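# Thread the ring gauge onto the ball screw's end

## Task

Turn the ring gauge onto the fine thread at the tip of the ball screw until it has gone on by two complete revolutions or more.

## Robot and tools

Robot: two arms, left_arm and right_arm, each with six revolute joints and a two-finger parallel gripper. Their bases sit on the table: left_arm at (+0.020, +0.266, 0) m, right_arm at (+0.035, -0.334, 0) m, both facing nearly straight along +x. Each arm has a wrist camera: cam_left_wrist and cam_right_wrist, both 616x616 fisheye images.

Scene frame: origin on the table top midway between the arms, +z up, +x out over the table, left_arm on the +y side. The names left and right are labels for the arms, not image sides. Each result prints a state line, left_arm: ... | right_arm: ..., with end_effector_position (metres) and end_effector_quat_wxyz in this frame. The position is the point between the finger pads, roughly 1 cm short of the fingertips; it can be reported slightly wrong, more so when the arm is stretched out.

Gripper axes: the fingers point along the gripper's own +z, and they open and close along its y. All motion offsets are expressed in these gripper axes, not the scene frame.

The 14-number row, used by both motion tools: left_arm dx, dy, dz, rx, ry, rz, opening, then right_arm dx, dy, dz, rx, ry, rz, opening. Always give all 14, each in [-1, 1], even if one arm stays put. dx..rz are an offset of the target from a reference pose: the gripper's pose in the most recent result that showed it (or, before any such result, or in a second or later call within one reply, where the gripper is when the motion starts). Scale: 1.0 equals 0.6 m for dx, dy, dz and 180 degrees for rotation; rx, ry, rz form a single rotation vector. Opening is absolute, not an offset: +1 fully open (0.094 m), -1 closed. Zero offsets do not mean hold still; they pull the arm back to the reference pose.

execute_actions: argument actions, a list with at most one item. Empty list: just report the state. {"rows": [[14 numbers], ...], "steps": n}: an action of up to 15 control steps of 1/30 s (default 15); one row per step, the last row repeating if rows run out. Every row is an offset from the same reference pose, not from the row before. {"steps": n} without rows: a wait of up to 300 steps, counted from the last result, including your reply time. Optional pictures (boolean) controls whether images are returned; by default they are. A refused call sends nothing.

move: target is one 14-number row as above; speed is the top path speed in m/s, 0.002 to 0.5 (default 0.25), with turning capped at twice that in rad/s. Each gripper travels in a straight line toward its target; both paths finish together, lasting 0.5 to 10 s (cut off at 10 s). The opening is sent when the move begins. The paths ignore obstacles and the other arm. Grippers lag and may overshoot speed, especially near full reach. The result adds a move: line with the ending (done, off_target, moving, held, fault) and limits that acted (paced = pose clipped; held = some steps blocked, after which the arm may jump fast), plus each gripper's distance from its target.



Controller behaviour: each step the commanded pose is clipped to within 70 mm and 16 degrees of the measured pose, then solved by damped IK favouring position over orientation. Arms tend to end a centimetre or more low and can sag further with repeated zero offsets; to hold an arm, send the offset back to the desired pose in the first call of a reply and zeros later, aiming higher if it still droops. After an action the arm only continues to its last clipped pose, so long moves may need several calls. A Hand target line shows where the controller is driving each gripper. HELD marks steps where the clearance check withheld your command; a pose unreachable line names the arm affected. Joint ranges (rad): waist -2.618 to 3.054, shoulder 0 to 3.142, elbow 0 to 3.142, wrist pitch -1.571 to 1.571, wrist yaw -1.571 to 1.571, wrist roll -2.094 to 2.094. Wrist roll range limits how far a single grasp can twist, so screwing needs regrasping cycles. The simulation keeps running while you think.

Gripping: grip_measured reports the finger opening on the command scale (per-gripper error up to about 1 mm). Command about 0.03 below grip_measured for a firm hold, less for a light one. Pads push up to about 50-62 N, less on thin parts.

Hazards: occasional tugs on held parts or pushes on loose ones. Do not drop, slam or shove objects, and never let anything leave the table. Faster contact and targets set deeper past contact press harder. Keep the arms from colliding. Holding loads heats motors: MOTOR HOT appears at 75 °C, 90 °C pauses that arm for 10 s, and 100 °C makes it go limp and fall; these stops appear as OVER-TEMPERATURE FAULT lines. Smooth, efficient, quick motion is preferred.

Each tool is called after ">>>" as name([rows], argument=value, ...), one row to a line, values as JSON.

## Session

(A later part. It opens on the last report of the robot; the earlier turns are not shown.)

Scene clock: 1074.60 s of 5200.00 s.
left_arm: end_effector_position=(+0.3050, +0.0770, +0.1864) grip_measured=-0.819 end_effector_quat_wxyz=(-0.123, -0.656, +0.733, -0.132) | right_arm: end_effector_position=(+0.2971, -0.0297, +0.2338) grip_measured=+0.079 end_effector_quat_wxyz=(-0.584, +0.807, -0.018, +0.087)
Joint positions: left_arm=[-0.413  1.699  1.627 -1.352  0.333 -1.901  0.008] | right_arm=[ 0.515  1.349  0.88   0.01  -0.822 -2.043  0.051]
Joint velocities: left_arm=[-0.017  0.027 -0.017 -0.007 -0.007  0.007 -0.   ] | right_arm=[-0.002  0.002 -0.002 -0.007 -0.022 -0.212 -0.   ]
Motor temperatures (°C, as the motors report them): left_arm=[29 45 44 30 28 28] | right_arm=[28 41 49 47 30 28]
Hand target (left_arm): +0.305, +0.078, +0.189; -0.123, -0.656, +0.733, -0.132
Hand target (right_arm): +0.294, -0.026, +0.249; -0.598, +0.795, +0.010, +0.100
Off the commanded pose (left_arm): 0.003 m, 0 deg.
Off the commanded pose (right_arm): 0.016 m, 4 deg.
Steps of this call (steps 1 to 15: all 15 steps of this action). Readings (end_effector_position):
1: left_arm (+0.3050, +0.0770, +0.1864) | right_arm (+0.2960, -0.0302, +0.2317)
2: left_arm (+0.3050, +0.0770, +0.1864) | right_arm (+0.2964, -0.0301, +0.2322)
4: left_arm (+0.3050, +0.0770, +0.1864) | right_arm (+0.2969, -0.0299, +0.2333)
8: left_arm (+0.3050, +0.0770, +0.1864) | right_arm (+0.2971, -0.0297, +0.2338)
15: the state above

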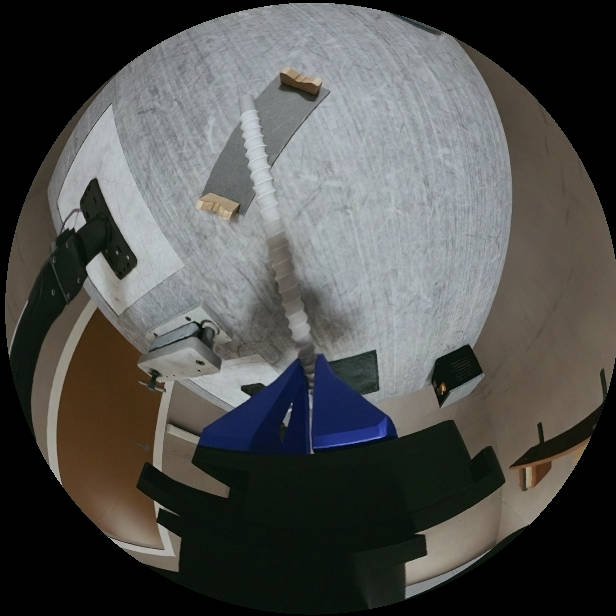

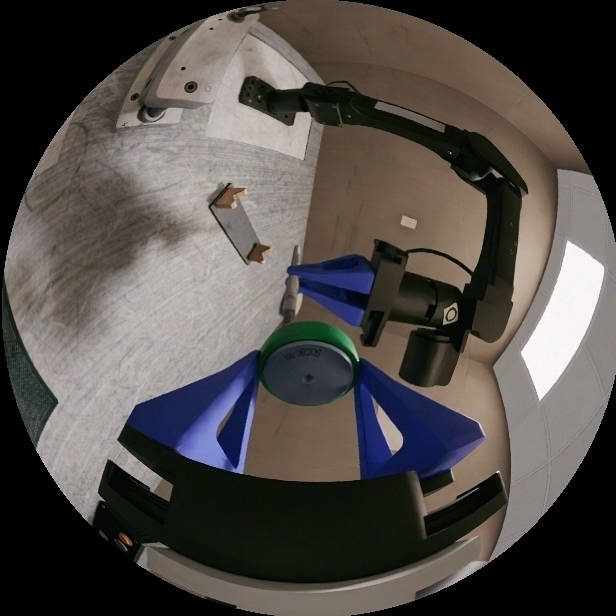

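>>> execute_actions([
  {"rows": [[0,0,-0.005,0,0,0,-0.87,-0.0021,-0.0285,-0.0034,0.0139,-0.0032,-0.0131,0.04],[0,0,-0.005,0,0,0,-0.87,-0.004,-0.0261,-0.0035,0.0122,-0.0047,-0.0107,0.04],[0,0,-0.005,0,0,0,-0.87,-0.0058,-0.0236,-0.0035,0.0106,-0.0062,-0.0084,0.04],[0,0,-0.005,0,0,0,-0.87,-0.0076,-0.0212,-0.0035,0.009,-0.0077,-0.0061,0.04],[0,0,-0.005,0,0,0,-0.87,-0.0095,-0.0188,-0.0036,0.0074,-0.0092,-0.0038,0.04],[0,0,-0.005,0,0,0,-0.87,-0.0113,-0.0164,-0.0036,0.0057,-0.0107,-0.0014,0.04],[0,0,-0.005,0,0,0,-0.87,-0.0131,-0.014,-0.0036,0.0041,-0.0122,0.0009,0.04],[0,0,-0.005,0,0,0,-0.87,-0.0149,-0.0115,-0.0036,0.0025,-0.0137,0.0032,0.04],[0,0,-0.005,0,0,0,-0.87,-0.0168,-0.0091,-0.0037,0.0008,-0.0152,0.0056,0.04],[0,0,-0.005,0,0,0,-0.87,-0.0186,-0.0067,-0.0037,-0.0008,-0.0167,0.0079,0.04]], "steps": 15},
], pictures=false)

>>> execute_actions([
  {"steps": 15},
])

>>> zoom_image(camera="cam_right_wrist", region=[230, 240, 390, 400])

Scene clock: 1095.80 s of 5200.00 s.
left_arm: end_effector_position=(+0.3050, +0.0770, +0.1864) grip_measured=-0.819 end_effector_quat_wxyz=(-0.123, -0.656, +0.733, -0.132) | right_arm: end_effector_position=(+0.2900, -0.0322, +0.2234) grip_measured=+0.079 end_effector_quat_wxyz=(-0.572, +0.817, -0.025, +0.064)
Joint positions: left_arm=[-0.413  1.699  1.627 -1.352  0.333 -1.901  0.008] | right_arm=[ 0.515  1.349  0.88  -0.056 -0.834 -2.057  0.051]
Joint velocities: left_arm=[-0.017 -0.002 -0.002 -0.066 -0.051 -0.081 -0.001] | right_arm=[-0.002  0.017 -0.012 -0.081 -0.007  0.007 -0.001]
Motor temperatures (°C, as the motors report them): left_arm=[29 45 45 30 28 28] | right_arm=[28 41 49 47 30 28]
Hand target (left_arm): +0.305, +0.078, +0.189; -0.123, -0.656, +0.733, -0.132
Hand target (right_arm): +0.285, -0.029, +0.237; -0.585, +0.809, -0.013, +0.058
Off the commanded pose (left_arm): 0.003 m, 0 deg.
Off the commanded pose (right_arm): 0.015 m, 2 deg.
Steps of this call (steps 1 to 90: nothing new was sent; then 17.70 s passed at rest; steps 91 to 105: all 15 steps of this action). Readings (end_effector_position):
91: left_arm (+0.3050, +0.0770, +0.1864) | right_arm (+0.2971, -0.0297, +0.2338)
92: left_arm (+0.3050, +0.0770, +0.1864) | right_arm (+0.2971, -0.0297, +0.2338)
94: left_arm (+0.3050, +0.0770, +0.1864) | right_arm (+0.2968, -0.0298, +0.2334)
98: left_arm (+0.3050, +0.0770, +0.1864) | right_arm (+0.2945, -0.0306, +0.2299)
105: the state above

Scene clock: 1096.30 s of 5200.00 s.
left_arm: end_effector_position=(+0.3050, +0.0770, +0.1864) grip_measured=-0.819 end_effector_quat_wxyz=(-0.123, -0.656, +0.733, -0.132) | right_arm: end_effector_position=(+0.2890, -0.0326, +0.2217) grip_measured=+0.079 end_effector_quat_wxyz=(-0.570, +0.819, -0.027, +0.060)
Joint positions: left_arm=[-0.413  1.699  1.627 -1.352  0.333 -1.901  0.008] | right_arm=[ 0.515  1.349  0.88  -0.067 -0.835 -2.057  0.051]
Joint velocities: left_arm=[ 0.002 -0.007 -0.017 -0.007 -0.037  0.007 -0.001] | right_arm=[-0.027 -0.012  0.007  0.051 -0.022 -0.007 -0.001]
Motor temperatures (°C, as the motors report them): left_arm=[29 45 45 30 28 28] | right_arm=[28 41 49 47 30 28]
Hand target (left_arm): +0.305, +0.078, +0.189; -0.123, -0.656, +0.733, -0.132
Hand target (right_arm): +0.285, -0.029, +0.237; -0.585, +0.809, -0.013, +0.058
Off the commanded pose (left_arm): 0.003 m, 0 deg.
Off the commanded pose (right_arm): 0.016 m, 3 deg.
Steps of this call (steps 1 to 15: nothing new was sent). Readings (end_effector_position):
1: left_arm (+0.3050, +0.0770, +0.1864) | right_arm (+0.2898, -0.0323, +0.2230)
2: left_arm (+0.3050, +0.0770, +0.1864) | right_arm (+0.2896, -0.0324, +0.2227)
4: left_arm (+0.3050, +0.0770, +0.1864) | right_arm (+0.2894, -0.0325, +0.2223)
8: left_arm (+0.3050, +0.0770, +0.1864) | right_arm (+0.2891, -0.0326, +0.2219)
15: the state above

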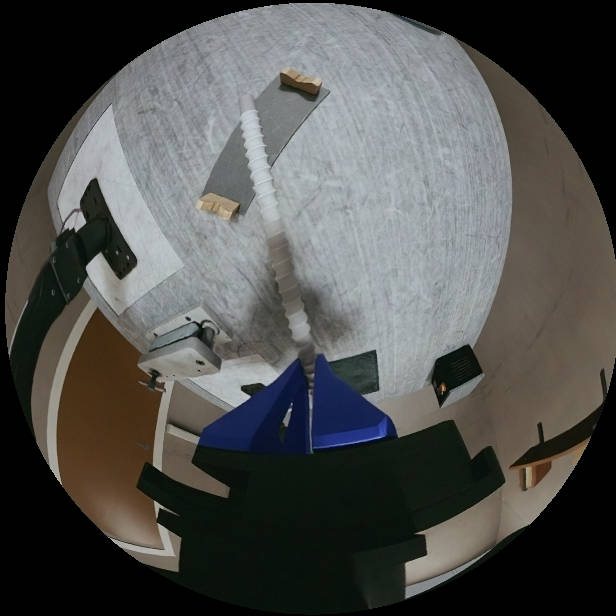

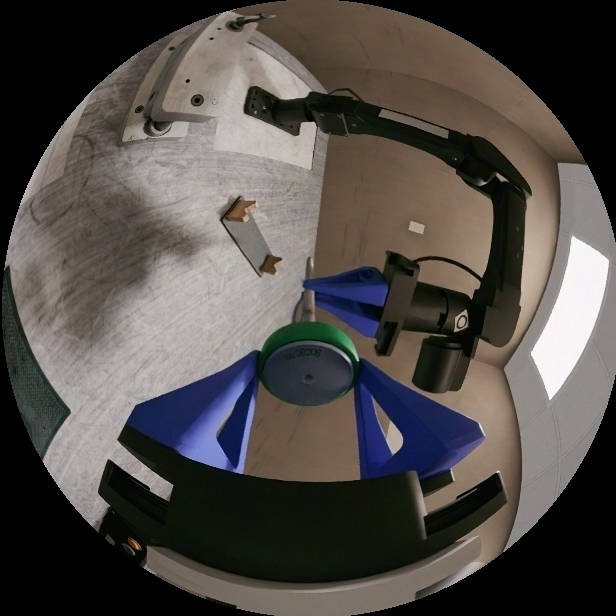

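Region (230, 240, 390, 400) of cam_right_wrist's 616x616 image, scaled by 3.150, with more detail than that image has.

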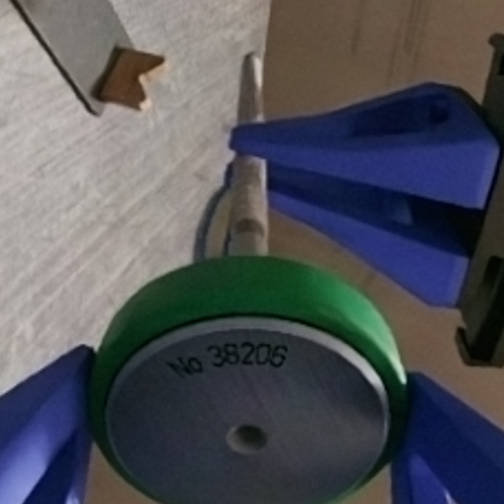

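>>> execute_actions([
  {"rows": [[0,0,-0.005,0,0,0,-0.87,-0.0025,-0.0266,-0.002,0.0123,-0.0032,-0.012,0.04],[0,0,-0.005,0,0,0,-0.87,0.0005,-0.027,0.0001,0.0126,-0.0011,-0.014,0.04],[0,0,-0.005,0,0,0,-0.87,0.0005,-0.027,0.0009,0.0126,-0.0011,-0.0143,0.04],[0,0,-0.005,0,0,0,-0.87,0.0004,-0.0269,0.0017,0.0125,-0.0012,-0.0146,0.04],[0,0,-0.005,0,0,0,-0.87,0.0004,-0.0269,0.0025,0.0125,-0.0012,-0.0149,0.04],[0,0,-0.005,0,0,0,-0.87,0.0003,-0.0268,0.0033,0.0125,-0.0013,-0.0152,0.04],[0,0,-0.005,0,0,0,-0.87,0.0003,-0.0268,0.0041,0.0124,-0.0013,-0.0156,0.04],[0,0,-0.005,0,0,0,-0.87,0.0002,-0.0268,0.0048,0.0124,-0.0013,-0.0159,0.04],[0,0,-0.005,0,0,0,-0.87,0.0002,-0.0267,0.0056,0.0124,-0.0014,-0.0162,0.04],[0,0,-0.005,0,0,0,-0.87,0.0001,-0.0267,0.0064,0.0124,-0.0014,-0.0165,0.04],[0,0,-0.005,0,0,0,-0.87,0.0001,-0.0266,0.0072,0.0123,-0.0015,-0.0168,0.04],[0,0,-0.005,0,0,0,-0.87,0.0,-0.0266,0.008,0.0123,-0.0015,-0.0171,0.04]], "steps": 15},
], pictures=false)

>>> execute_actions([
  {"steps": 15},
])

>>> zoom_image(camera="cam_right_wrist", region=[230, 240, 390, 400])

Scene clock: 1130.47 s of 5200.00 s.
left_arm: end_effector_position=(+0.3051, +0.0772, +0.1863) grip_measured=-0.819 end_effector_quat_wxyz=(-0.122, -0.656, +0.733, -0.132) | right_arm: end_effector_position=(+0.2883, -0.0289, +0.2209) grip_measured=+0.079 end_effector_quat_wxyz=(-0.570, +0.819, -0.021, +0.062)
Joint positions: left_arm=[-0.413  1.699  1.627 -1.352  0.331 -1.901  0.008] | right_arm=[ 0.527  1.357  0.88  -0.053 -0.827 -2.061  0.051]
Joint velocities: left_arm=[-0.012 -0.007  0.007 -0.022 -0.037 -0.022  0.   ] | right_arm=[ 0.007  0.042  0.002 -0.037  0.022  0.007 -0.   ]
Motor temperatures (°C, as the motors report them): left_arm=[29 45 45 30 28 28] | right_arm=[28 41 49 46 31 28]
Hand target (left_arm): +0.305, +0.078, +0.189; -0.123, -0.656, +0.733, -0.132
Hand target (right_arm): +0.289, -0.023, +0.235; -0.584, +0.808, -0.003, +0.074
Off the commanded pose (left_arm): 0.003 m, 0 deg.
Off the commanded pose (right_arm): 0.015 m, 3 deg.
Steps of this call (steps 1 to 90: nothing new was sent; then 30.67 s passed at rest; steps 91 to 105: all 15 steps of this action). Readings (end_effector_position):
91: left_arm (+0.3050, +0.0770, +0.1864) | right_arm (+0.2890, -0.0326, +0.2217)
92: left_arm (+0.3050, +0.0770, +0.1864) | right_arm (+0.2890, -0.0327, +0.2217)
94: left_arm (+0.3050, +0.0770, +0.1864) | right_arm (+0.2892, -0.0327, +0.2218)
98: left_arm (+0.3050, +0.0770, +0.1864) | right_arm (+0.2891, -0.0317, +0.2222)
105: the state above

Scene clock: 1130.97 s of 5200.00 s.
left_arm: end_effector_position=(+0.3052, +0.0774, +0.1863) grip_measured=-0.819 end_effector_quat_wxyz=(-0.121, -0.656, +0.733, -0.132) | right_arm: end_effector_position=(+0.2891, -0.0288, +0.2203) grip_measured=+0.079 end_effector_quat_wxyz=(-0.569, +0.819, -0.022, +0.064)
Joint positions: left_arm=[-0.413  1.699  1.627 -1.352  0.33  -1.901  0.008] | right_arm=[ 0.527  1.358  0.88  -0.051 -0.824 -2.061  0.051]
Joint velocities: left_arm=[-0.002  0.017 -0.007  0.007 -0.051  0.066 -0.001] | right_arm=[ 0.007 -0.007  0.007  0.037 -0.037 -0.007 -0.001]
Motor temperatures (°C, as the motors report them): left_arm=[29 45 45 30 28 28] | right_arm=[28 41 49 46 31 28]
Hand target (left_arm): +0.305, +0.078, +0.189; -0.123, -0.656, +0.733, -0.132
Hand target (right_arm): +0.289, -0.023, +0.235; -0.584, +0.808, -0.003, +0.074
Off the commanded pose (left_arm): 0.003 m, 0 deg.
Off the commanded pose (right_arm): 0.016 m, 3 deg.
Steps of this call (steps 1 to 15: nothing new was sent). Readings (end_effector_position):
1: left_arm (+0.3052, +0.0774, +0.1863) | right_arm (+0.2885, -0.0288, +0.2205)
2: left_arm (+0.3052, +0.0774, +0.1863) | right_arm (+0.2887, -0.0288, +0.2204)
4: left_arm (+0.3052, +0.0774, +0.1863) | right_arm (+0.2889, -0.0288, +0.2202)
8: left_arm (+0.3052, +0.0774, +0.1863) | right_arm (+0.2891, -0.0288, +0.2203)
15: the state above

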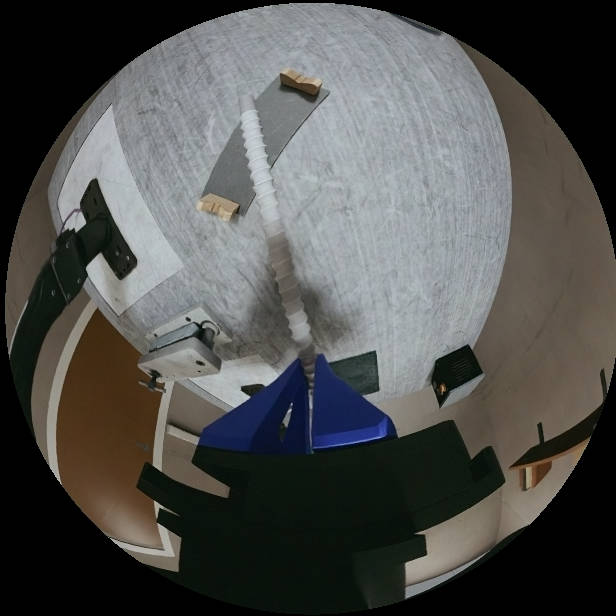

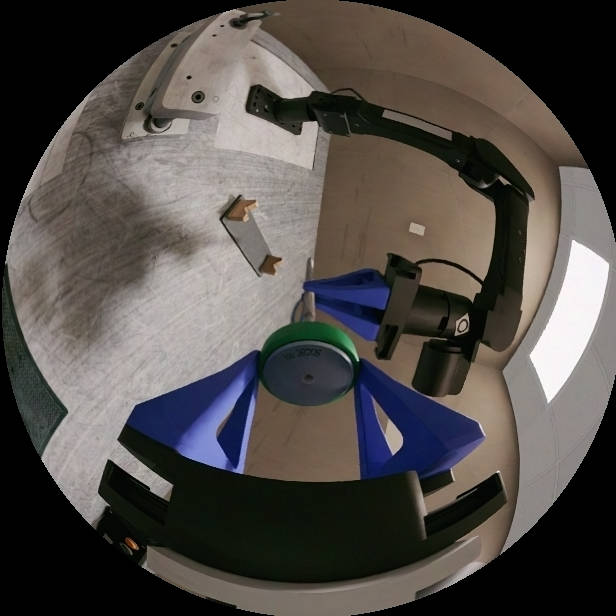

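Region (230, 240, 390, 400) of cam_right_wrist's 616x616 image, scaled by 3.150, with more detail than that image has.

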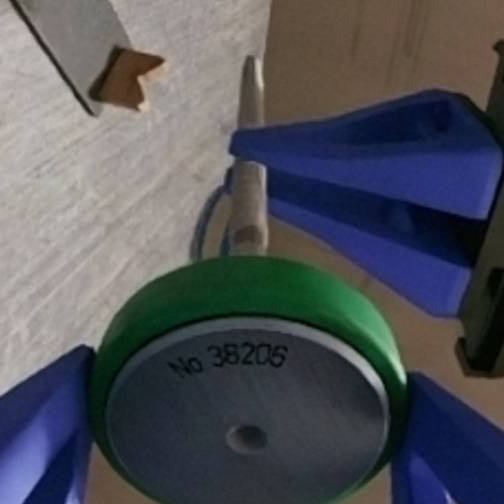

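>>> execute_actions([
  {"rows": [[0,0,-0.005,0,0,0,-0.87,0.0005,-0.0268,0.0016,0.0127,-0.0011,-0.0146,0.04],[0,0,-0.005,0,0,0,-0.87,0.0004,-0.0267,0.0023,0.0126,-0.0012,-0.0148,0.04],[0,0,-0.005,0,0,0,-0.87,0.0004,-0.0265,0.0029,0.0125,-0.0012,-0.0149,0.04],[0,0,-0.005,0,0,0,-0.87,0.0003,-0.0264,0.0036,0.0124,-0.0013,-0.0151,0.04],[0,0,-0.005,0,0,0,-0.87,0.0003,-0.0262,0.0042,0.0123,-0.0014,-0.0152,0.04],[0,0,-0.005,0,0,0,-0.87,0.0002,-0.026,0.0048,0.0121,-0.0015,-0.0153,0.04],[0,0,-0.005,0,0,0,-0.87,0.0002,-0.0259,0.0055,0.012,-0.0016,-0.0155,0.04],[0,0,-0.005,0,0,0,-0.87,0.0001,-0.0257,0.0061,0.0119,-0.0016,-0.0156,0.04],[0,0,-0.005,0,0,0,-0.87,0.0001,-0.0256,0.0068,0.0118,-0.0017,-0.0158,0.04],[0,0,-0.005,0,0,0,-0.87,0.0,-0.0254,0.0074,0.0117,-0.0018,-0.0159,0.04]], "steps": 15},
], pictures=false)

>>> execute_actions([
  {"steps": 12},
])

>>> zoom_image(camera="cam_right_wrist", region=[230, 240, 390, 400])

Scene clock: 1152.03 s of 5200.00 s.
left_arm: end_effector_position=(+0.3056, +0.0783, +0.1859) grip_measured=-0.819 end_effector_quat_wxyz=(-0.119, -0.656, +0.733, -0.131) | right_arm: end_effector_position=(+0.2891, -0.0261, +0.2176) grip_measured=+0.079 end_effector_quat_wxyz=(-0.567, +0.821, -0.019, +0.065)
Joint positions: left_arm=[-0.413  1.699  1.627 -1.352  0.325 -1.901  0.008] | right_arm=[ 0.537  1.367  0.88  -0.045 -0.814 -2.066  0.051]
Joint velocities: left_arm=[-0.012  0.022  0.012 -0.037  0.007 -0.007 -0.001] | right_arm=[-0.002  0.027  0.012  0.066 -0.051 -0.081  0.   ]
Motor temperatures (°C, as the motors report them): left_arm=[29 45 45 30 28 28] | right_arm=[28 41 49 47 30 28]
Hand target (left_arm): +0.305, +0.078, +0.189; -0.121, -0.656, +0.733, -0.132
Hand target (right_arm): +0.289, -0.020, +0.233; -0.583, +0.809, +0.001, +0.076
Off the commanded pose (left_arm): 0.003 m, 0 deg.
Off the commanded pose (right_arm): 0.017 m, 3 deg.
Steps of this call (steps 1 to 90: nothing new was sent; then 17.57 s passed at rest; steps 91 to 105: all 15 steps of this action). Readings (end_effector_position):
91: left_arm (+0.3052, +0.0774, +0.1863) | right_arm (+0.2891, -0.0288, +0.2203)
92: left_arm (+0.3052, +0.0774, +0.1863) | right_arm (+0.2892, -0.0288, +0.2204)
94: left_arm (+0.3052, +0.0775, +0.1862) | right_arm (+0.2891, -0.0284, +0.2204)
98: left_arm (+0.3053, +0.0777, +0.1861) | right_arm (+0.2888, -0.0278, +0.2202)
105: the state above

Scene clock: 1152.43 s of 5200.00 s.
left_arm: end_effector_position=(+0.3056, +0.0783, +0.1859) grip_measured=-0.819 end_effector_quat_wxyz=(-0.119, -0.656, +0.733, -0.131) | right_arm: end_effector_position=(+0.2892, -0.0257, +0.2178) grip_measured=+0.079 end_effector_quat_wxyz=(-0.568, +0.820, -0.018, +0.066)
Joint positions: left_arm=[-0.413  1.699  1.627 -1.352  0.325 -1.901  0.008] | right_arm=[ 0.538  1.368  0.88  -0.041 -0.814 -2.067  0.051]
Joint velocities: left_arm=[-0.012 -0.007  0.007 -0.037 -0.037 -0.007 -0.001] | right_arm=[-0.002 -0.002  0.002 -0.037  0.007  0.007  0.001]
Motor temperatures (°C, as the motors report them): left_arm=[29 45 45 30 28 28] | right_arm=[28 41 49 47 30 28]
Hand target (left_arm): +0.305, +0.078, +0.189; -0.121, -0.656, +0.733, -0.132
Hand target (right_arm): +0.289, -0.020, +0.233; -0.583, +0.809, +0.001, +0.076
Off the commanded pose (left_arm): 0.003 m, 0 deg.
Off the commanded pose (right_arm): 0.016 m, 3 deg.
Steps of this call (steps 1 to 12: nothing new was sent). Readings (end_effector_position):
1: left_arm (+0.3056, +0.0783, +0.1859) | right_arm (+0.2891, -0.0259, +0.2175)
2: left_arm (+0.3056, +0.0783, +0.1859) | right_arm (+0.2892, -0.0258, +0.2177)
4: left_arm (+0.3056, +0.0783, +0.1859) | right_arm (+0.2892, -0.0257, +0.2178)
8: left_arm (+0.3056, +0.0783, +0.1859) | right_arm (+0.2892, -0.0257, +0.2178)
12: the state above

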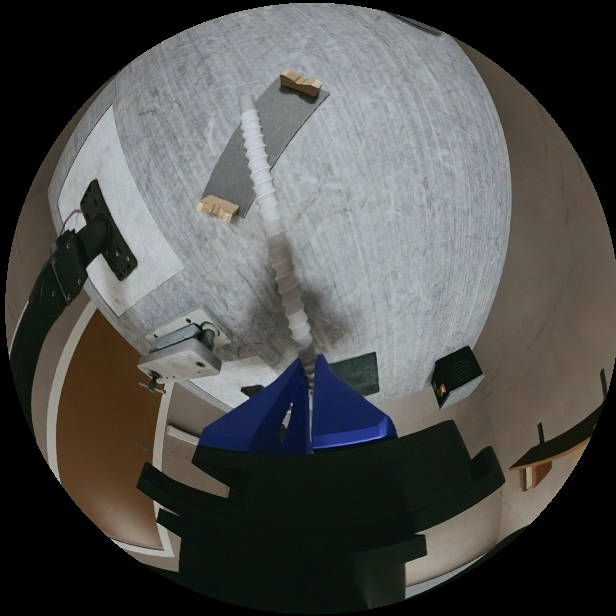

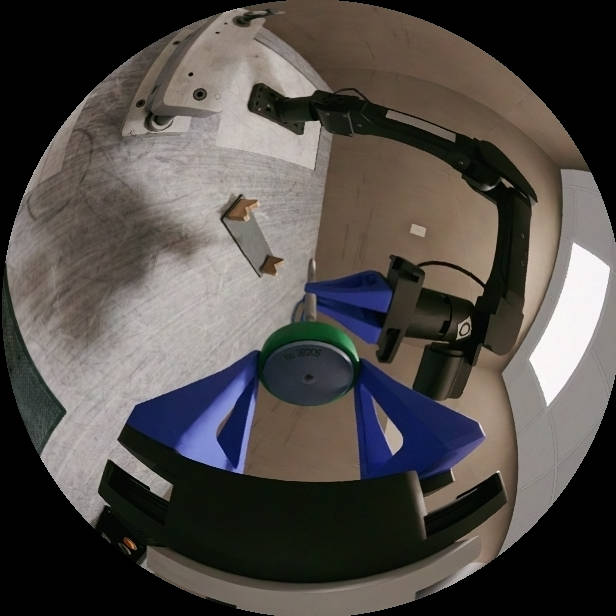

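Region (230, 240, 390, 400) of cam_right_wrist's 616x616 image, scaled by 3.150, with more detail than that image has.

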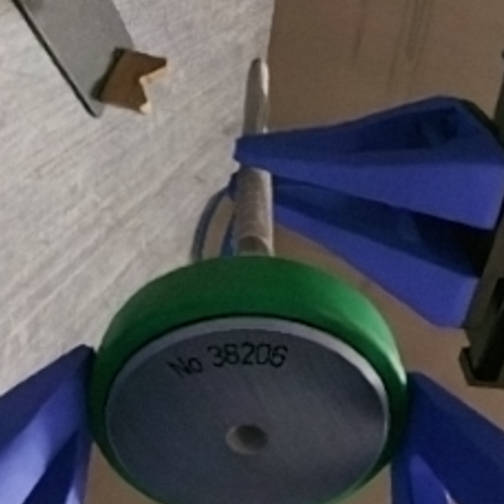

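>>> execute_actions([
  {"rows": [[0.001,0.0004,-0.005,-0.0004,0.0012,0,-0.87,0.0005,-0.027,0.0016,0.0127,-0.0011,-0.0146,0.04],[0.002,0.0008,-0.005,-0.0008,0.0024,0,-0.87,0.0004,-0.027,0.0023,0.0127,-0.0012,-0.0149,0.04],[0.0034,0.0012,-0.005,-0.0012,0.0036,0,-0.87,0.0004,-0.027,0.003,0.0127,-0.0012,-0.0152,0.04],[0.0034,0.0012,-0.005,-0.0012,0.0036,0,-0.87,0.0003,-0.027,0.0037,0.0127,-0.0012,-0.0155,0.04],[0.0034,0.0012,-0.005,-0.0012,0.0036,0,-0.87,0.0003,-0.027,0.0044,0.0127,-0.0012,-0.0158,0.04],[0.0034,0.0012,-0.005,-0.0012,0.0036,0,-0.87,0.0003,-0.027,0.005,0.0127,-0.0013,-0.0161,0.04],[0.0034,0.0012,-0.005,-0.0012,0.0036,0,-0.87,0.0002,-0.027,0.0057,0.0127,-0.0013,-0.0164,0.04],[0.0034,0.0012,-0.005,-0.0012,0.0036,0,-0.87,0.0002,-0.027,0.0063,0.0127,-0.0013,-0.0167,0.04],[0.0034,0.0012,-0.005,-0.0012,0.0036,0,-0.87,0.0002,-0.027,0.007,0.0127,-0.0013,-0.017,0.04],[0.0034,0.0012,-0.005,-0.0012,0.0036,0,-0.87,0.0002,-0.027,0.0076,0.0127,-0.0013,-0.0173,0.04]], "steps": 15},
], pictures=false)

>>> execute_actions([
  {"steps": 12},
])

>>> zoom_image(camera="cam_right_wrist", region=[230, 240, 390, 400])

Scene clock: 1176.27 s of 5200.00 s.
left_arm: end_effector_position=(+0.3053, +0.0776, +0.1862) grip_measured=-0.819 end_effector_quat_wxyz=(-0.121, -0.656, +0.733, -0.131) | right_arm: end_effector_position=(+0.2895, -0.0223, +0.2166) grip_measured=+0.079 end_effector_quat_wxyz=(-0.567, +0.821, -0.012, +0.070)
Joint positions: left_arm=[-0.413  1.699  1.627 -1.352  0.329 -1.901  0.008] | right_arm=[ 0.548  1.376  0.88  -0.027 -0.803 -2.073  0.051]
Joint velocities: left_arm=[ 0.017 -0.012 -0.017  0.051 -0.022  0.022 -0.   ] | right_arm=[-0.012 -0.002  0.002  0.022 -0.007  0.007 -0.   ]
Motor temperatures (°C, as the motors report them): left_arm=[29 45 45 29 28 28] | right_arm=[28 41 49 47 30 28]
Hand target (left_arm): +0.305, +0.077, +0.189; -0.124, -0.656, +0.733, -0.133
Hand target (right_arm): +0.289, -0.016, +0.231; -0.582, +0.809, +0.007, +0.080
Off the commanded pose (left_arm): 0.003 m, 0 deg.
Off the commanded pose (right_arm): 0.016 m, 3 deg.
Steps of this call (steps 1 to 90: nothing new was sent; then 20.33 s passed at rest; steps 91 to 105: all 15 steps of this action). Readings (end_effector_position):
91: left_arm (+0.3056, +0.0783, +0.1859) | right_arm (+0.2893, -0.0257, +0.2179)
92: left_arm (+0.3056, +0.0783, +0.1859) | right_arm (+0.2894, -0.0257, +0.2179)
94: left_arm (+0.3055, +0.0780, +0.1860) | right_arm (+0.2891, -0.0251, +0.2181)
98: left_arm (+0.3053, +0.0777, +0.1861) | right_arm (+0.2891, -0.0242, +0.2183)
105: the state above

Scene clock: 1176.67 s of 5200.00 s.
left_arm: end_effector_position=(+0.3053, +0.0776, +0.1862) grip_measured=-0.819 end_effector_quat_wxyz=(-0.121, -0.656, +0.733, -0.131) | right_arm: end_effector_position=(+0.2895, -0.0221, +0.2168) grip_measured=+0.079 end_effector_quat_wxyz=(-0.567, +0.820, -0.012, +0.071)
Joint positions: left_arm=[-0.413  1.699  1.627 -1.352  0.329 -1.901  0.008] | right_arm=[ 0.549  1.376  0.88  -0.025 -0.803 -2.073  0.051]
Joint velocities: left_arm=[-0.007  0.002  0.002  0.022 -0.022  0.037 -0.   ] | right_arm=[ 0.002 -0.012 -0.002 -0.022 -0.037  0.007  0.   ]
Motor temperatures (°C, as the motors report them): left_arm=[29 45 45 29 28 28] | right_arm=[28 41 49 47 30 28]
Hand target (left_arm): +0.305, +0.077, +0.189; -0.124, -0.656, +0.733, -0.133
Hand target (right_arm): +0.289, -0.016, +0.231; -0.582, +0.809, +0.007, +0.080
Off the commanded pose (left_arm): 0.003 m, 0 deg.
Off the commanded pose (right_arm): 0.016 m, 3 deg.
Steps of this call (steps 1 to 12: nothing new was sent). Readings (end_effector_position):
1: left_arm (+0.3053, +0.0776, +0.1862) | right_arm (+0.2895, -0.0223, +0.2166)
2: left_arm (+0.3053, +0.0776, +0.1862) | right_arm (+0.2895, -0.0221, +0.2168)
4: left_arm (+0.3053, +0.0776, +0.1862) | right_arm (+0.2895, -0.0221, +0.2168)
8: left_arm (+0.3053, +0.0776, +0.1862) | right_arm (+0.2895, -0.0221, +0.2168)
12: the state above

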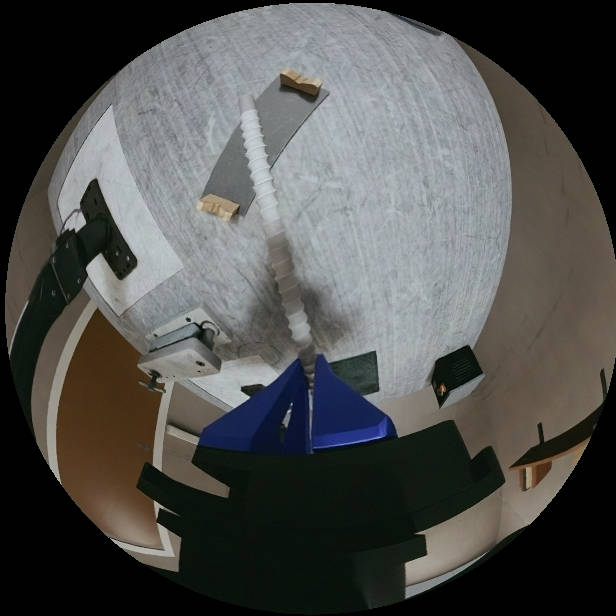

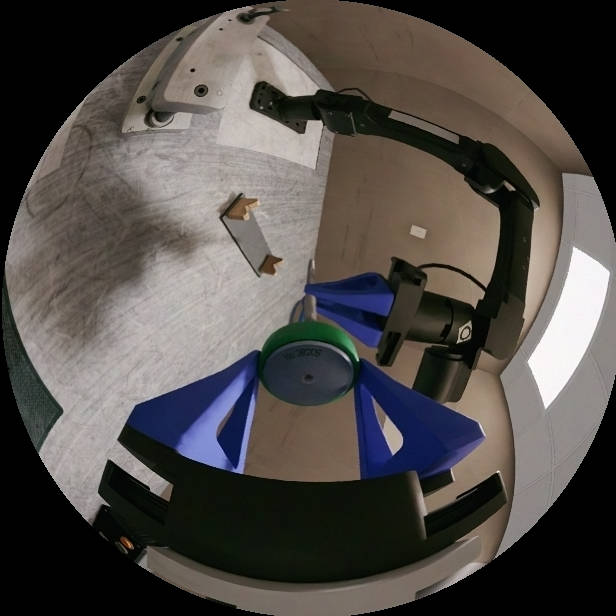

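Region (230, 240, 390, 400) of cam_right_wrist's 616x616 image, scaled by 3.150, with more detail than that image has.

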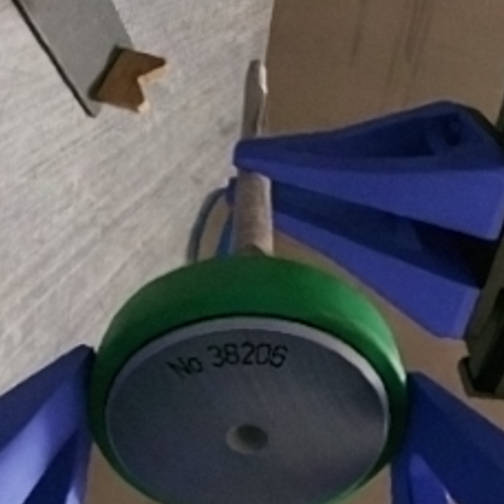

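>>> execute_actions([
  {"rows": [[0.0022,0.0008,-0.005,-0.0008,0.0024,0,-0.87,0.0005,-0.027,0.0016,0.0128,-0.0011,-0.0135,0.04],[0.0022,0.0008,-0.005,-0.0008,0.0024,0,-0.87,0.0004,-0.027,0.0022,0.0128,-0.0012,-0.0137,0.04],[0.0022,0.0008,-0.005,-0.0008,0.0024,0,-0.87,0.0004,-0.027,0.0028,0.0128,-0.0012,-0.0139,0.04],[0.0022,0.0008,-0.005,-0.0008,0.0024,0,-0.87,0.0003,-0.027,0.0034,0.0128,-0.0012,-0.0141,0.04],[0.0022,0.0008,-0.005,-0.0008,0.0024,0,-0.87,0.0003,-0.027,0.004,0.0128,-0.0012,-0.0143,0.04],[0.0022,0.0008,-0.005,-0.0008,0.0024,0,-0.87,0.0003,-0.027,0.0046,0.0128,-0.0013,-0.0145,0.04],[0.0022,0.0008,-0.005,-0.0008,0.0024,0,-0.87,0.0002,-0.027,0.0052,0.0128,-0.0013,-0.0147,0.04],[0.0022,0.0008,-0.005,-0.0008,0.0024,0,-0.87,0.0002,-0.027,0.0058,0.0128,-0.0013,-0.0149,0.04],[0.0022,0.0008,-0.005,-0.0008,0.0024,0,-0.87,0.0002,-0.027,0.0064,0.0128,-0.0013,-0.0151,0.04],[0.0022,0.0008,-0.005,-0.0008,0.0024,0,-0.87,0.0002,-0.027,0.007,0.0128,-0.0013,-0.0153,0.04]], "steps": 15},
], pictures=false)

>>> execute_actions([
  {"steps": 12},
])

>>> zoom_image(camera="cam_right_wrist", region=[230, 240, 390, 400])

Scene clock: 1190.20 s of 5200.00 s.
left_arm: end_effector_position=(+0.3052, +0.0775, +0.1862) grip_measured=-0.819 end_effector_quat_wxyz=(-0.121, -0.656, +0.733, -0.131) | right_arm: end_effector_position=(+0.2898, -0.0191, +0.2154) grip_measured=+0.079 end_effector_quat_wxyz=(-0.566, +0.821, -0.009, +0.074)
Joint positions: left_arm=[-0.413  1.699  1.627 -1.352  0.33  -1.901  0.008] | right_arm=[ 0.558  1.384  0.88  -0.014 -0.793 -2.075  0.051]
Joint velocities: left_arm=[-0.012 -0.007 -0.002 -0.007 -0.037  0.051  0.   ] | right_arm=[ 0.017  0.022  0.007  0.037 -0.037 -0.037 -0.001]
Motor temperatures (°C, as the motors report them): left_arm=[29 45 45 29 28 28] | right_arm=[28 41 49 47 30 28]
Hand target (left_arm): +0.305, +0.077, +0.189; -0.124, -0.656, +0.733, -0.133
Hand target (right_arm): +0.289, -0.013, +0.230; -0.582, +0.809, +0.010, +0.083
Off the commanded pose (left_arm): 0.003 m, 0 deg.
Off the commanded pose (right_arm): 0.017 m, 3 deg.
Steps of this call (steps 1 to 90: nothing new was sent; then 10.03 s passed at rest; steps 91 to 105: all 15 steps of this action). Readings (end_effector_position):
91: left_arm (+0.3053, +0.0776, +0.1862) | right_arm (+0.2895, -0.0221, +0.2168)
92: left_arm (+0.3053, +0.0776, +0.1862) | right_arm (+0.2895, -0.0220, +0.2169)
94: left_arm (+0.3053, +0.0776, +0.1862) | right_arm (+0.2892, -0.0215, +0.2170)
98: left_arm (+0.3053, +0.0776, +0.1862) | right_arm (+0.2894, -0.0208, +0.2172)
105: the state above

Scene clock: 1190.60 s of 5200.00 s.
left_arm: end_effector_position=(+0.3052, +0.0775, +0.1862) grip_measured=-0.819 end_effector_quat_wxyz=(-0.121, -0.656, +0.733, -0.131) | right_arm: end_effector_position=(+0.2898, -0.0189, +0.2157) grip_measured=+0.079 end_effector_quat_wxyz=(-0.567, +0.820, -0.008, +0.074)
Joint positions: left_arm=[-0.413  1.699  1.627 -1.352  0.33  -1.901  0.008] | right_arm=[ 0.559  1.384  0.88  -0.012 -0.793 -2.075  0.051]
Joint velocities: left_arm=[ 0.002  0.012 -0.017 -0.037  0.022 -0.037 -0.001] | right_arm=[-0.002  0.002 -0.007 -0.022  0.007 -0.007  0.   ]
Motor temperatures (°C, as the motors report them): left_arm=[29 45 45 29 28 28] | right_arm=[28 41 49 47 30 28]
Hand target (left_arm): +0.305, +0.077, +0.189; -0.124, -0.656, +0.733, -0.133
Hand target (right_arm): +0.289, -0.013, +0.230; -0.582, +0.809, +0.010, +0.083
Off the commanded pose (left_arm): 0.003 m, 0 deg.
Off the commanded pose (right_arm): 0.016 m, 3 deg.
Steps of this call (steps 1 to 12: nothing new was sent). Readings (end_effector_position):
1: left_arm (+0.3052, +0.0775, +0.1862) | right_arm (+0.2898, -0.0191, +0.2155)
2: left_arm (+0.3052, +0.0775, +0.1862) | right_arm (+0.2897, -0.0190, +0.2156)
4: left_arm (+0.3052, +0.0775, +0.1862) | right_arm (+0.2898, -0.0189, +0.2157)
8: left_arm (+0.3052, +0.0775, +0.1862) | right_arm (+0.2898, -0.0189, +0.2157)
12: the state above

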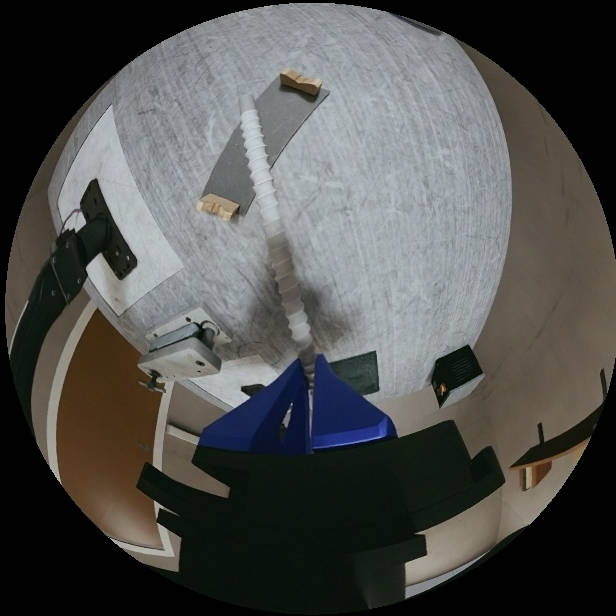

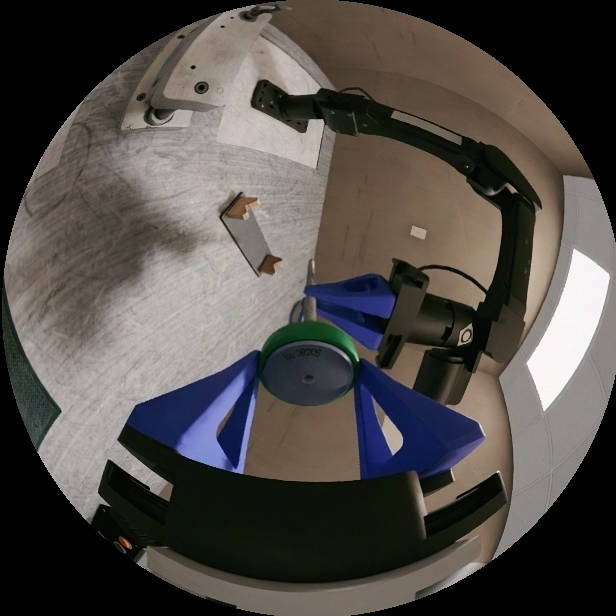

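Region (230, 240, 390, 400) of cam_right_wrist's 616x616 image, scaled by 3.150, with more detail than that image has.

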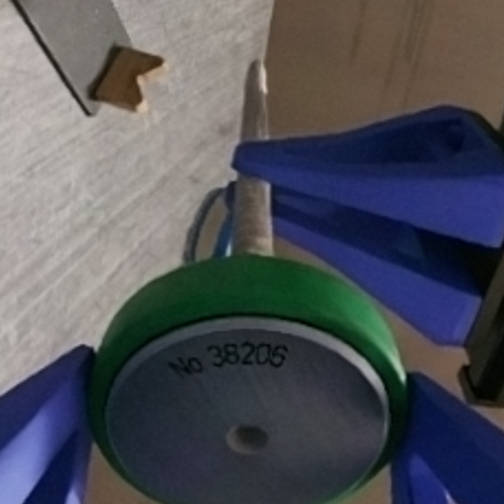

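>>> execute_actions([
  {"rows": [[0.0022,0.0008,-0.005,-0.0008,0.0024,0,-0.87,0.0005,-0.027,0.0016,0.0128,-0.0011,-0.0135,0.04],[0.0022,0.0008,-0.005,-0.0008,0.0024,0,-0.87,0.0004,-0.027,0.0022,0.0128,-0.0012,-0.0137,0.04],[0.0022,0.0008,-0.005,-0.0008,0.0024,0,-0.87,0.0004,-0.027,0.0028,0.0128,-0.0012,-0.0139,0.04],[0.0022,0.0008,-0.005,-0.0008,0.0024,0,-0.87,0.0003,-0.027,0.0034,0.0128,-0.0012,-0.0141,0.04],[0.0022,0.0008,-0.005,-0.0008,0.0024,0,-0.87,0.0003,-0.027,0.004,0.0128,-0.0012,-0.0143,0.04],[0.0022,0.0008,-0.005,-0.0008,0.0024,0,-0.87,0.0003,-0.027,0.0046,0.0128,-0.0013,-0.0145,0.04],[0.0022,0.0008,-0.005,-0.0008,0.0024,0,-0.87,0.0002,-0.027,0.0052,0.0128,-0.0013,-0.0147,0.04],[0.0022,0.0008,-0.005,-0.0008,0.0024,0,-0.87,0.0002,-0.027,0.0058,0.0128,-0.0013,-0.0149,0.04],[0.0022,0.0008,-0.005,-0.0008,0.0024,0,-0.87,0.0002,-0.027,0.0064,0.0128,-0.0013,-0.0151,0.04],[0.0022,0.0008,-0.005,-0.0008,0.0024,0,-0.87,0.0002,-0.027,0.007,0.0128,-0.0013,-0.0153,0.04]], "steps": 15},
], pictures=false)

>>> execute_actions([
  {"steps": 12},
])

>>> zoom_image(camera="cam_right_wrist", region=[230, 240, 390, 400])

Scene clock: 1198.30 s of 5200.00 s.
left_arm: end_effector_position=(+0.3053, +0.0780, +0.1861) grip_measured=-0.819 end_effector_quat_wxyz=(-0.120, -0.656, +0.733, -0.131) | right_arm: end_effector_position=(+0.2901, -0.0166, +0.2150) grip_measured=+0.079 end_effector_quat_wxyz=(-0.566, +0.820, -0.006, +0.078)
Joint positions: left_arm=[-0.413  1.699  1.627 -1.353  0.327 -1.901  0.008] | right_arm=[ 0.567  1.389  0.88  -0.001 -0.783 -2.078  0.051]
Joint velocities: left_arm=[-0.007 -0.012 -0.002  0.051  0.007 -0.051  0.001] | right_arm=[-0.007  0.002 -0.002  0.007  0.037  0.007 -0.   ]
Motor temperatures (°C, as the motors report them): left_arm=[29 45 45 29 28 28] | right_arm=[28 41 50 47 30 28]
Hand target (left_arm): +0.305, +0.077, +0.189; -0.125, -0.655, +0.733, -0.133
Hand target (right_arm): +0.289, -0.010, +0.229; -0.581, +0.809, +0.014, +0.086
Off the commanded pose (left_arm): 0.004 m, 1 deg.
Off the commanded pose (right_arm): 0.016 m, 3 deg.
Steps of this call (steps 1 to 90: nothing new was sent; then 4.20 s passed at rest; steps 91 to 105: all 15 steps of this action). Readings (end_effector_position):
91: left_arm (+0.3052, +0.0775, +0.1862) | right_arm (+0.2898, -0.0189, +0.2157)
92: left_arm (+0.3052, +0.0775, +0.1862) | right_arm (+0.2899, -0.0189, +0.2158)
94: left_arm (+0.3052, +0.0775, +0.1862) | right_arm (+0.2896, -0.0186, +0.2158)
98: left_arm (+0.3052, +0.0775, +0.1862) | right_arm (+0.2897, -0.0178, +0.2160)
105: the state above

Scene clock: 1198.70 s of 5200.00 s.
left_arm: end_effector_position=(+0.3053, +0.0780, +0.1861) grip_measured=-0.819 end_effector_quat_wxyz=(-0.120, -0.656, +0.733, -0.131) | right_arm: end_effector_position=(+0.2901, -0.0165, +0.2151) grip_measured=+0.079 end_effector_quat_wxyz=(-0.566, +0.820, -0.006, +0.078)
Joint positions: left_arm=[-0.413  1.699  1.627 -1.353  0.327 -1.901  0.008] | right_arm=[ 0.567  1.389  0.88  -0.001 -0.783 -2.078  0.051]
Joint velocities: left_arm=[-0.007 -0.007 -0.002  0.022 -0.051 -0.007 -0.   ] | right_arm=[-0.002 -0.012  0.002  0.037 -0.037 -0.066  0.001]
Motor temperatures (°C, as the motors report them): left_arm=[29 45 45 29 28 28] | right_arm=[28 41 50 48 30 28]
Hand target (left_arm): +0.305, +0.077, +0.189; -0.125, -0.655, +0.733, -0.133
Hand target (right_arm): +0.289, -0.010, +0.229; -0.581, +0.809, +0.014, +0.086
Off the commanded pose (left_arm): 0.004 m, 1 deg.
Off the commanded pose (right_arm): 0.016 m, 3 deg.
Steps of this call (steps 1 to 12: nothing new was sent). Readings (end_effector_position):
1: left_arm (+0.3053, +0.0780, +0.1861) | right_arm (+0.2901, -0.0165, +0.2151)
2: left_arm (+0.3053, +0.0780, +0.1861) | right_arm (+0.2901, -0.0165, +0.2151)
4: left_arm (+0.3053, +0.0780, +0.1861) | right_arm (+0.2901, -0.0165, +0.2151)
8: left_arm (+0.3053, +0.0780, +0.1861) | right_arm (+0.2901, -0.0165, +0.2151)
12: the state above

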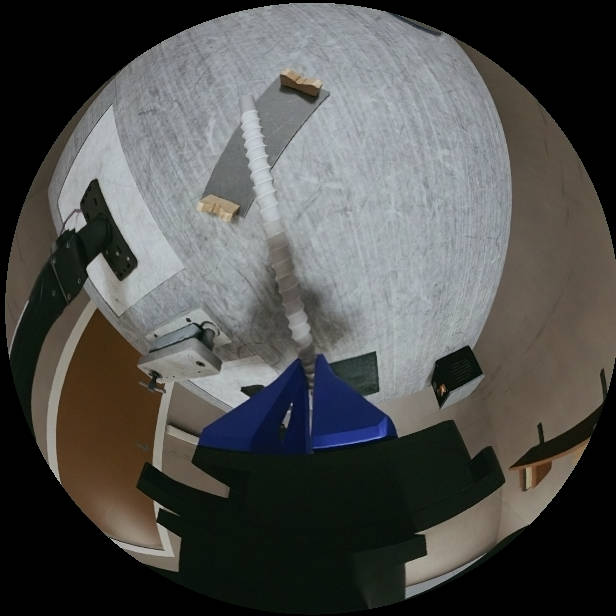

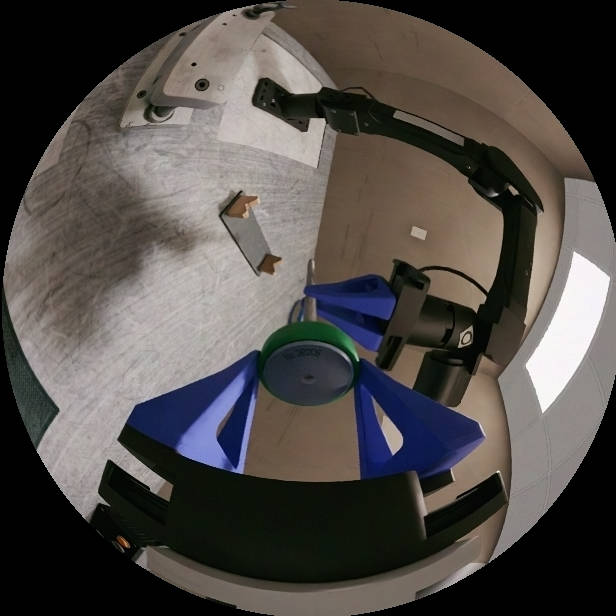

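Region (230, 240, 390, 400) of cam_right_wrist's 616x616 image, scaled by 3.150, with more detail than that image has.

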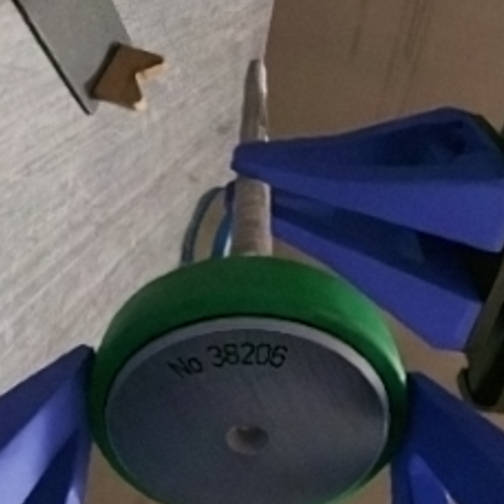

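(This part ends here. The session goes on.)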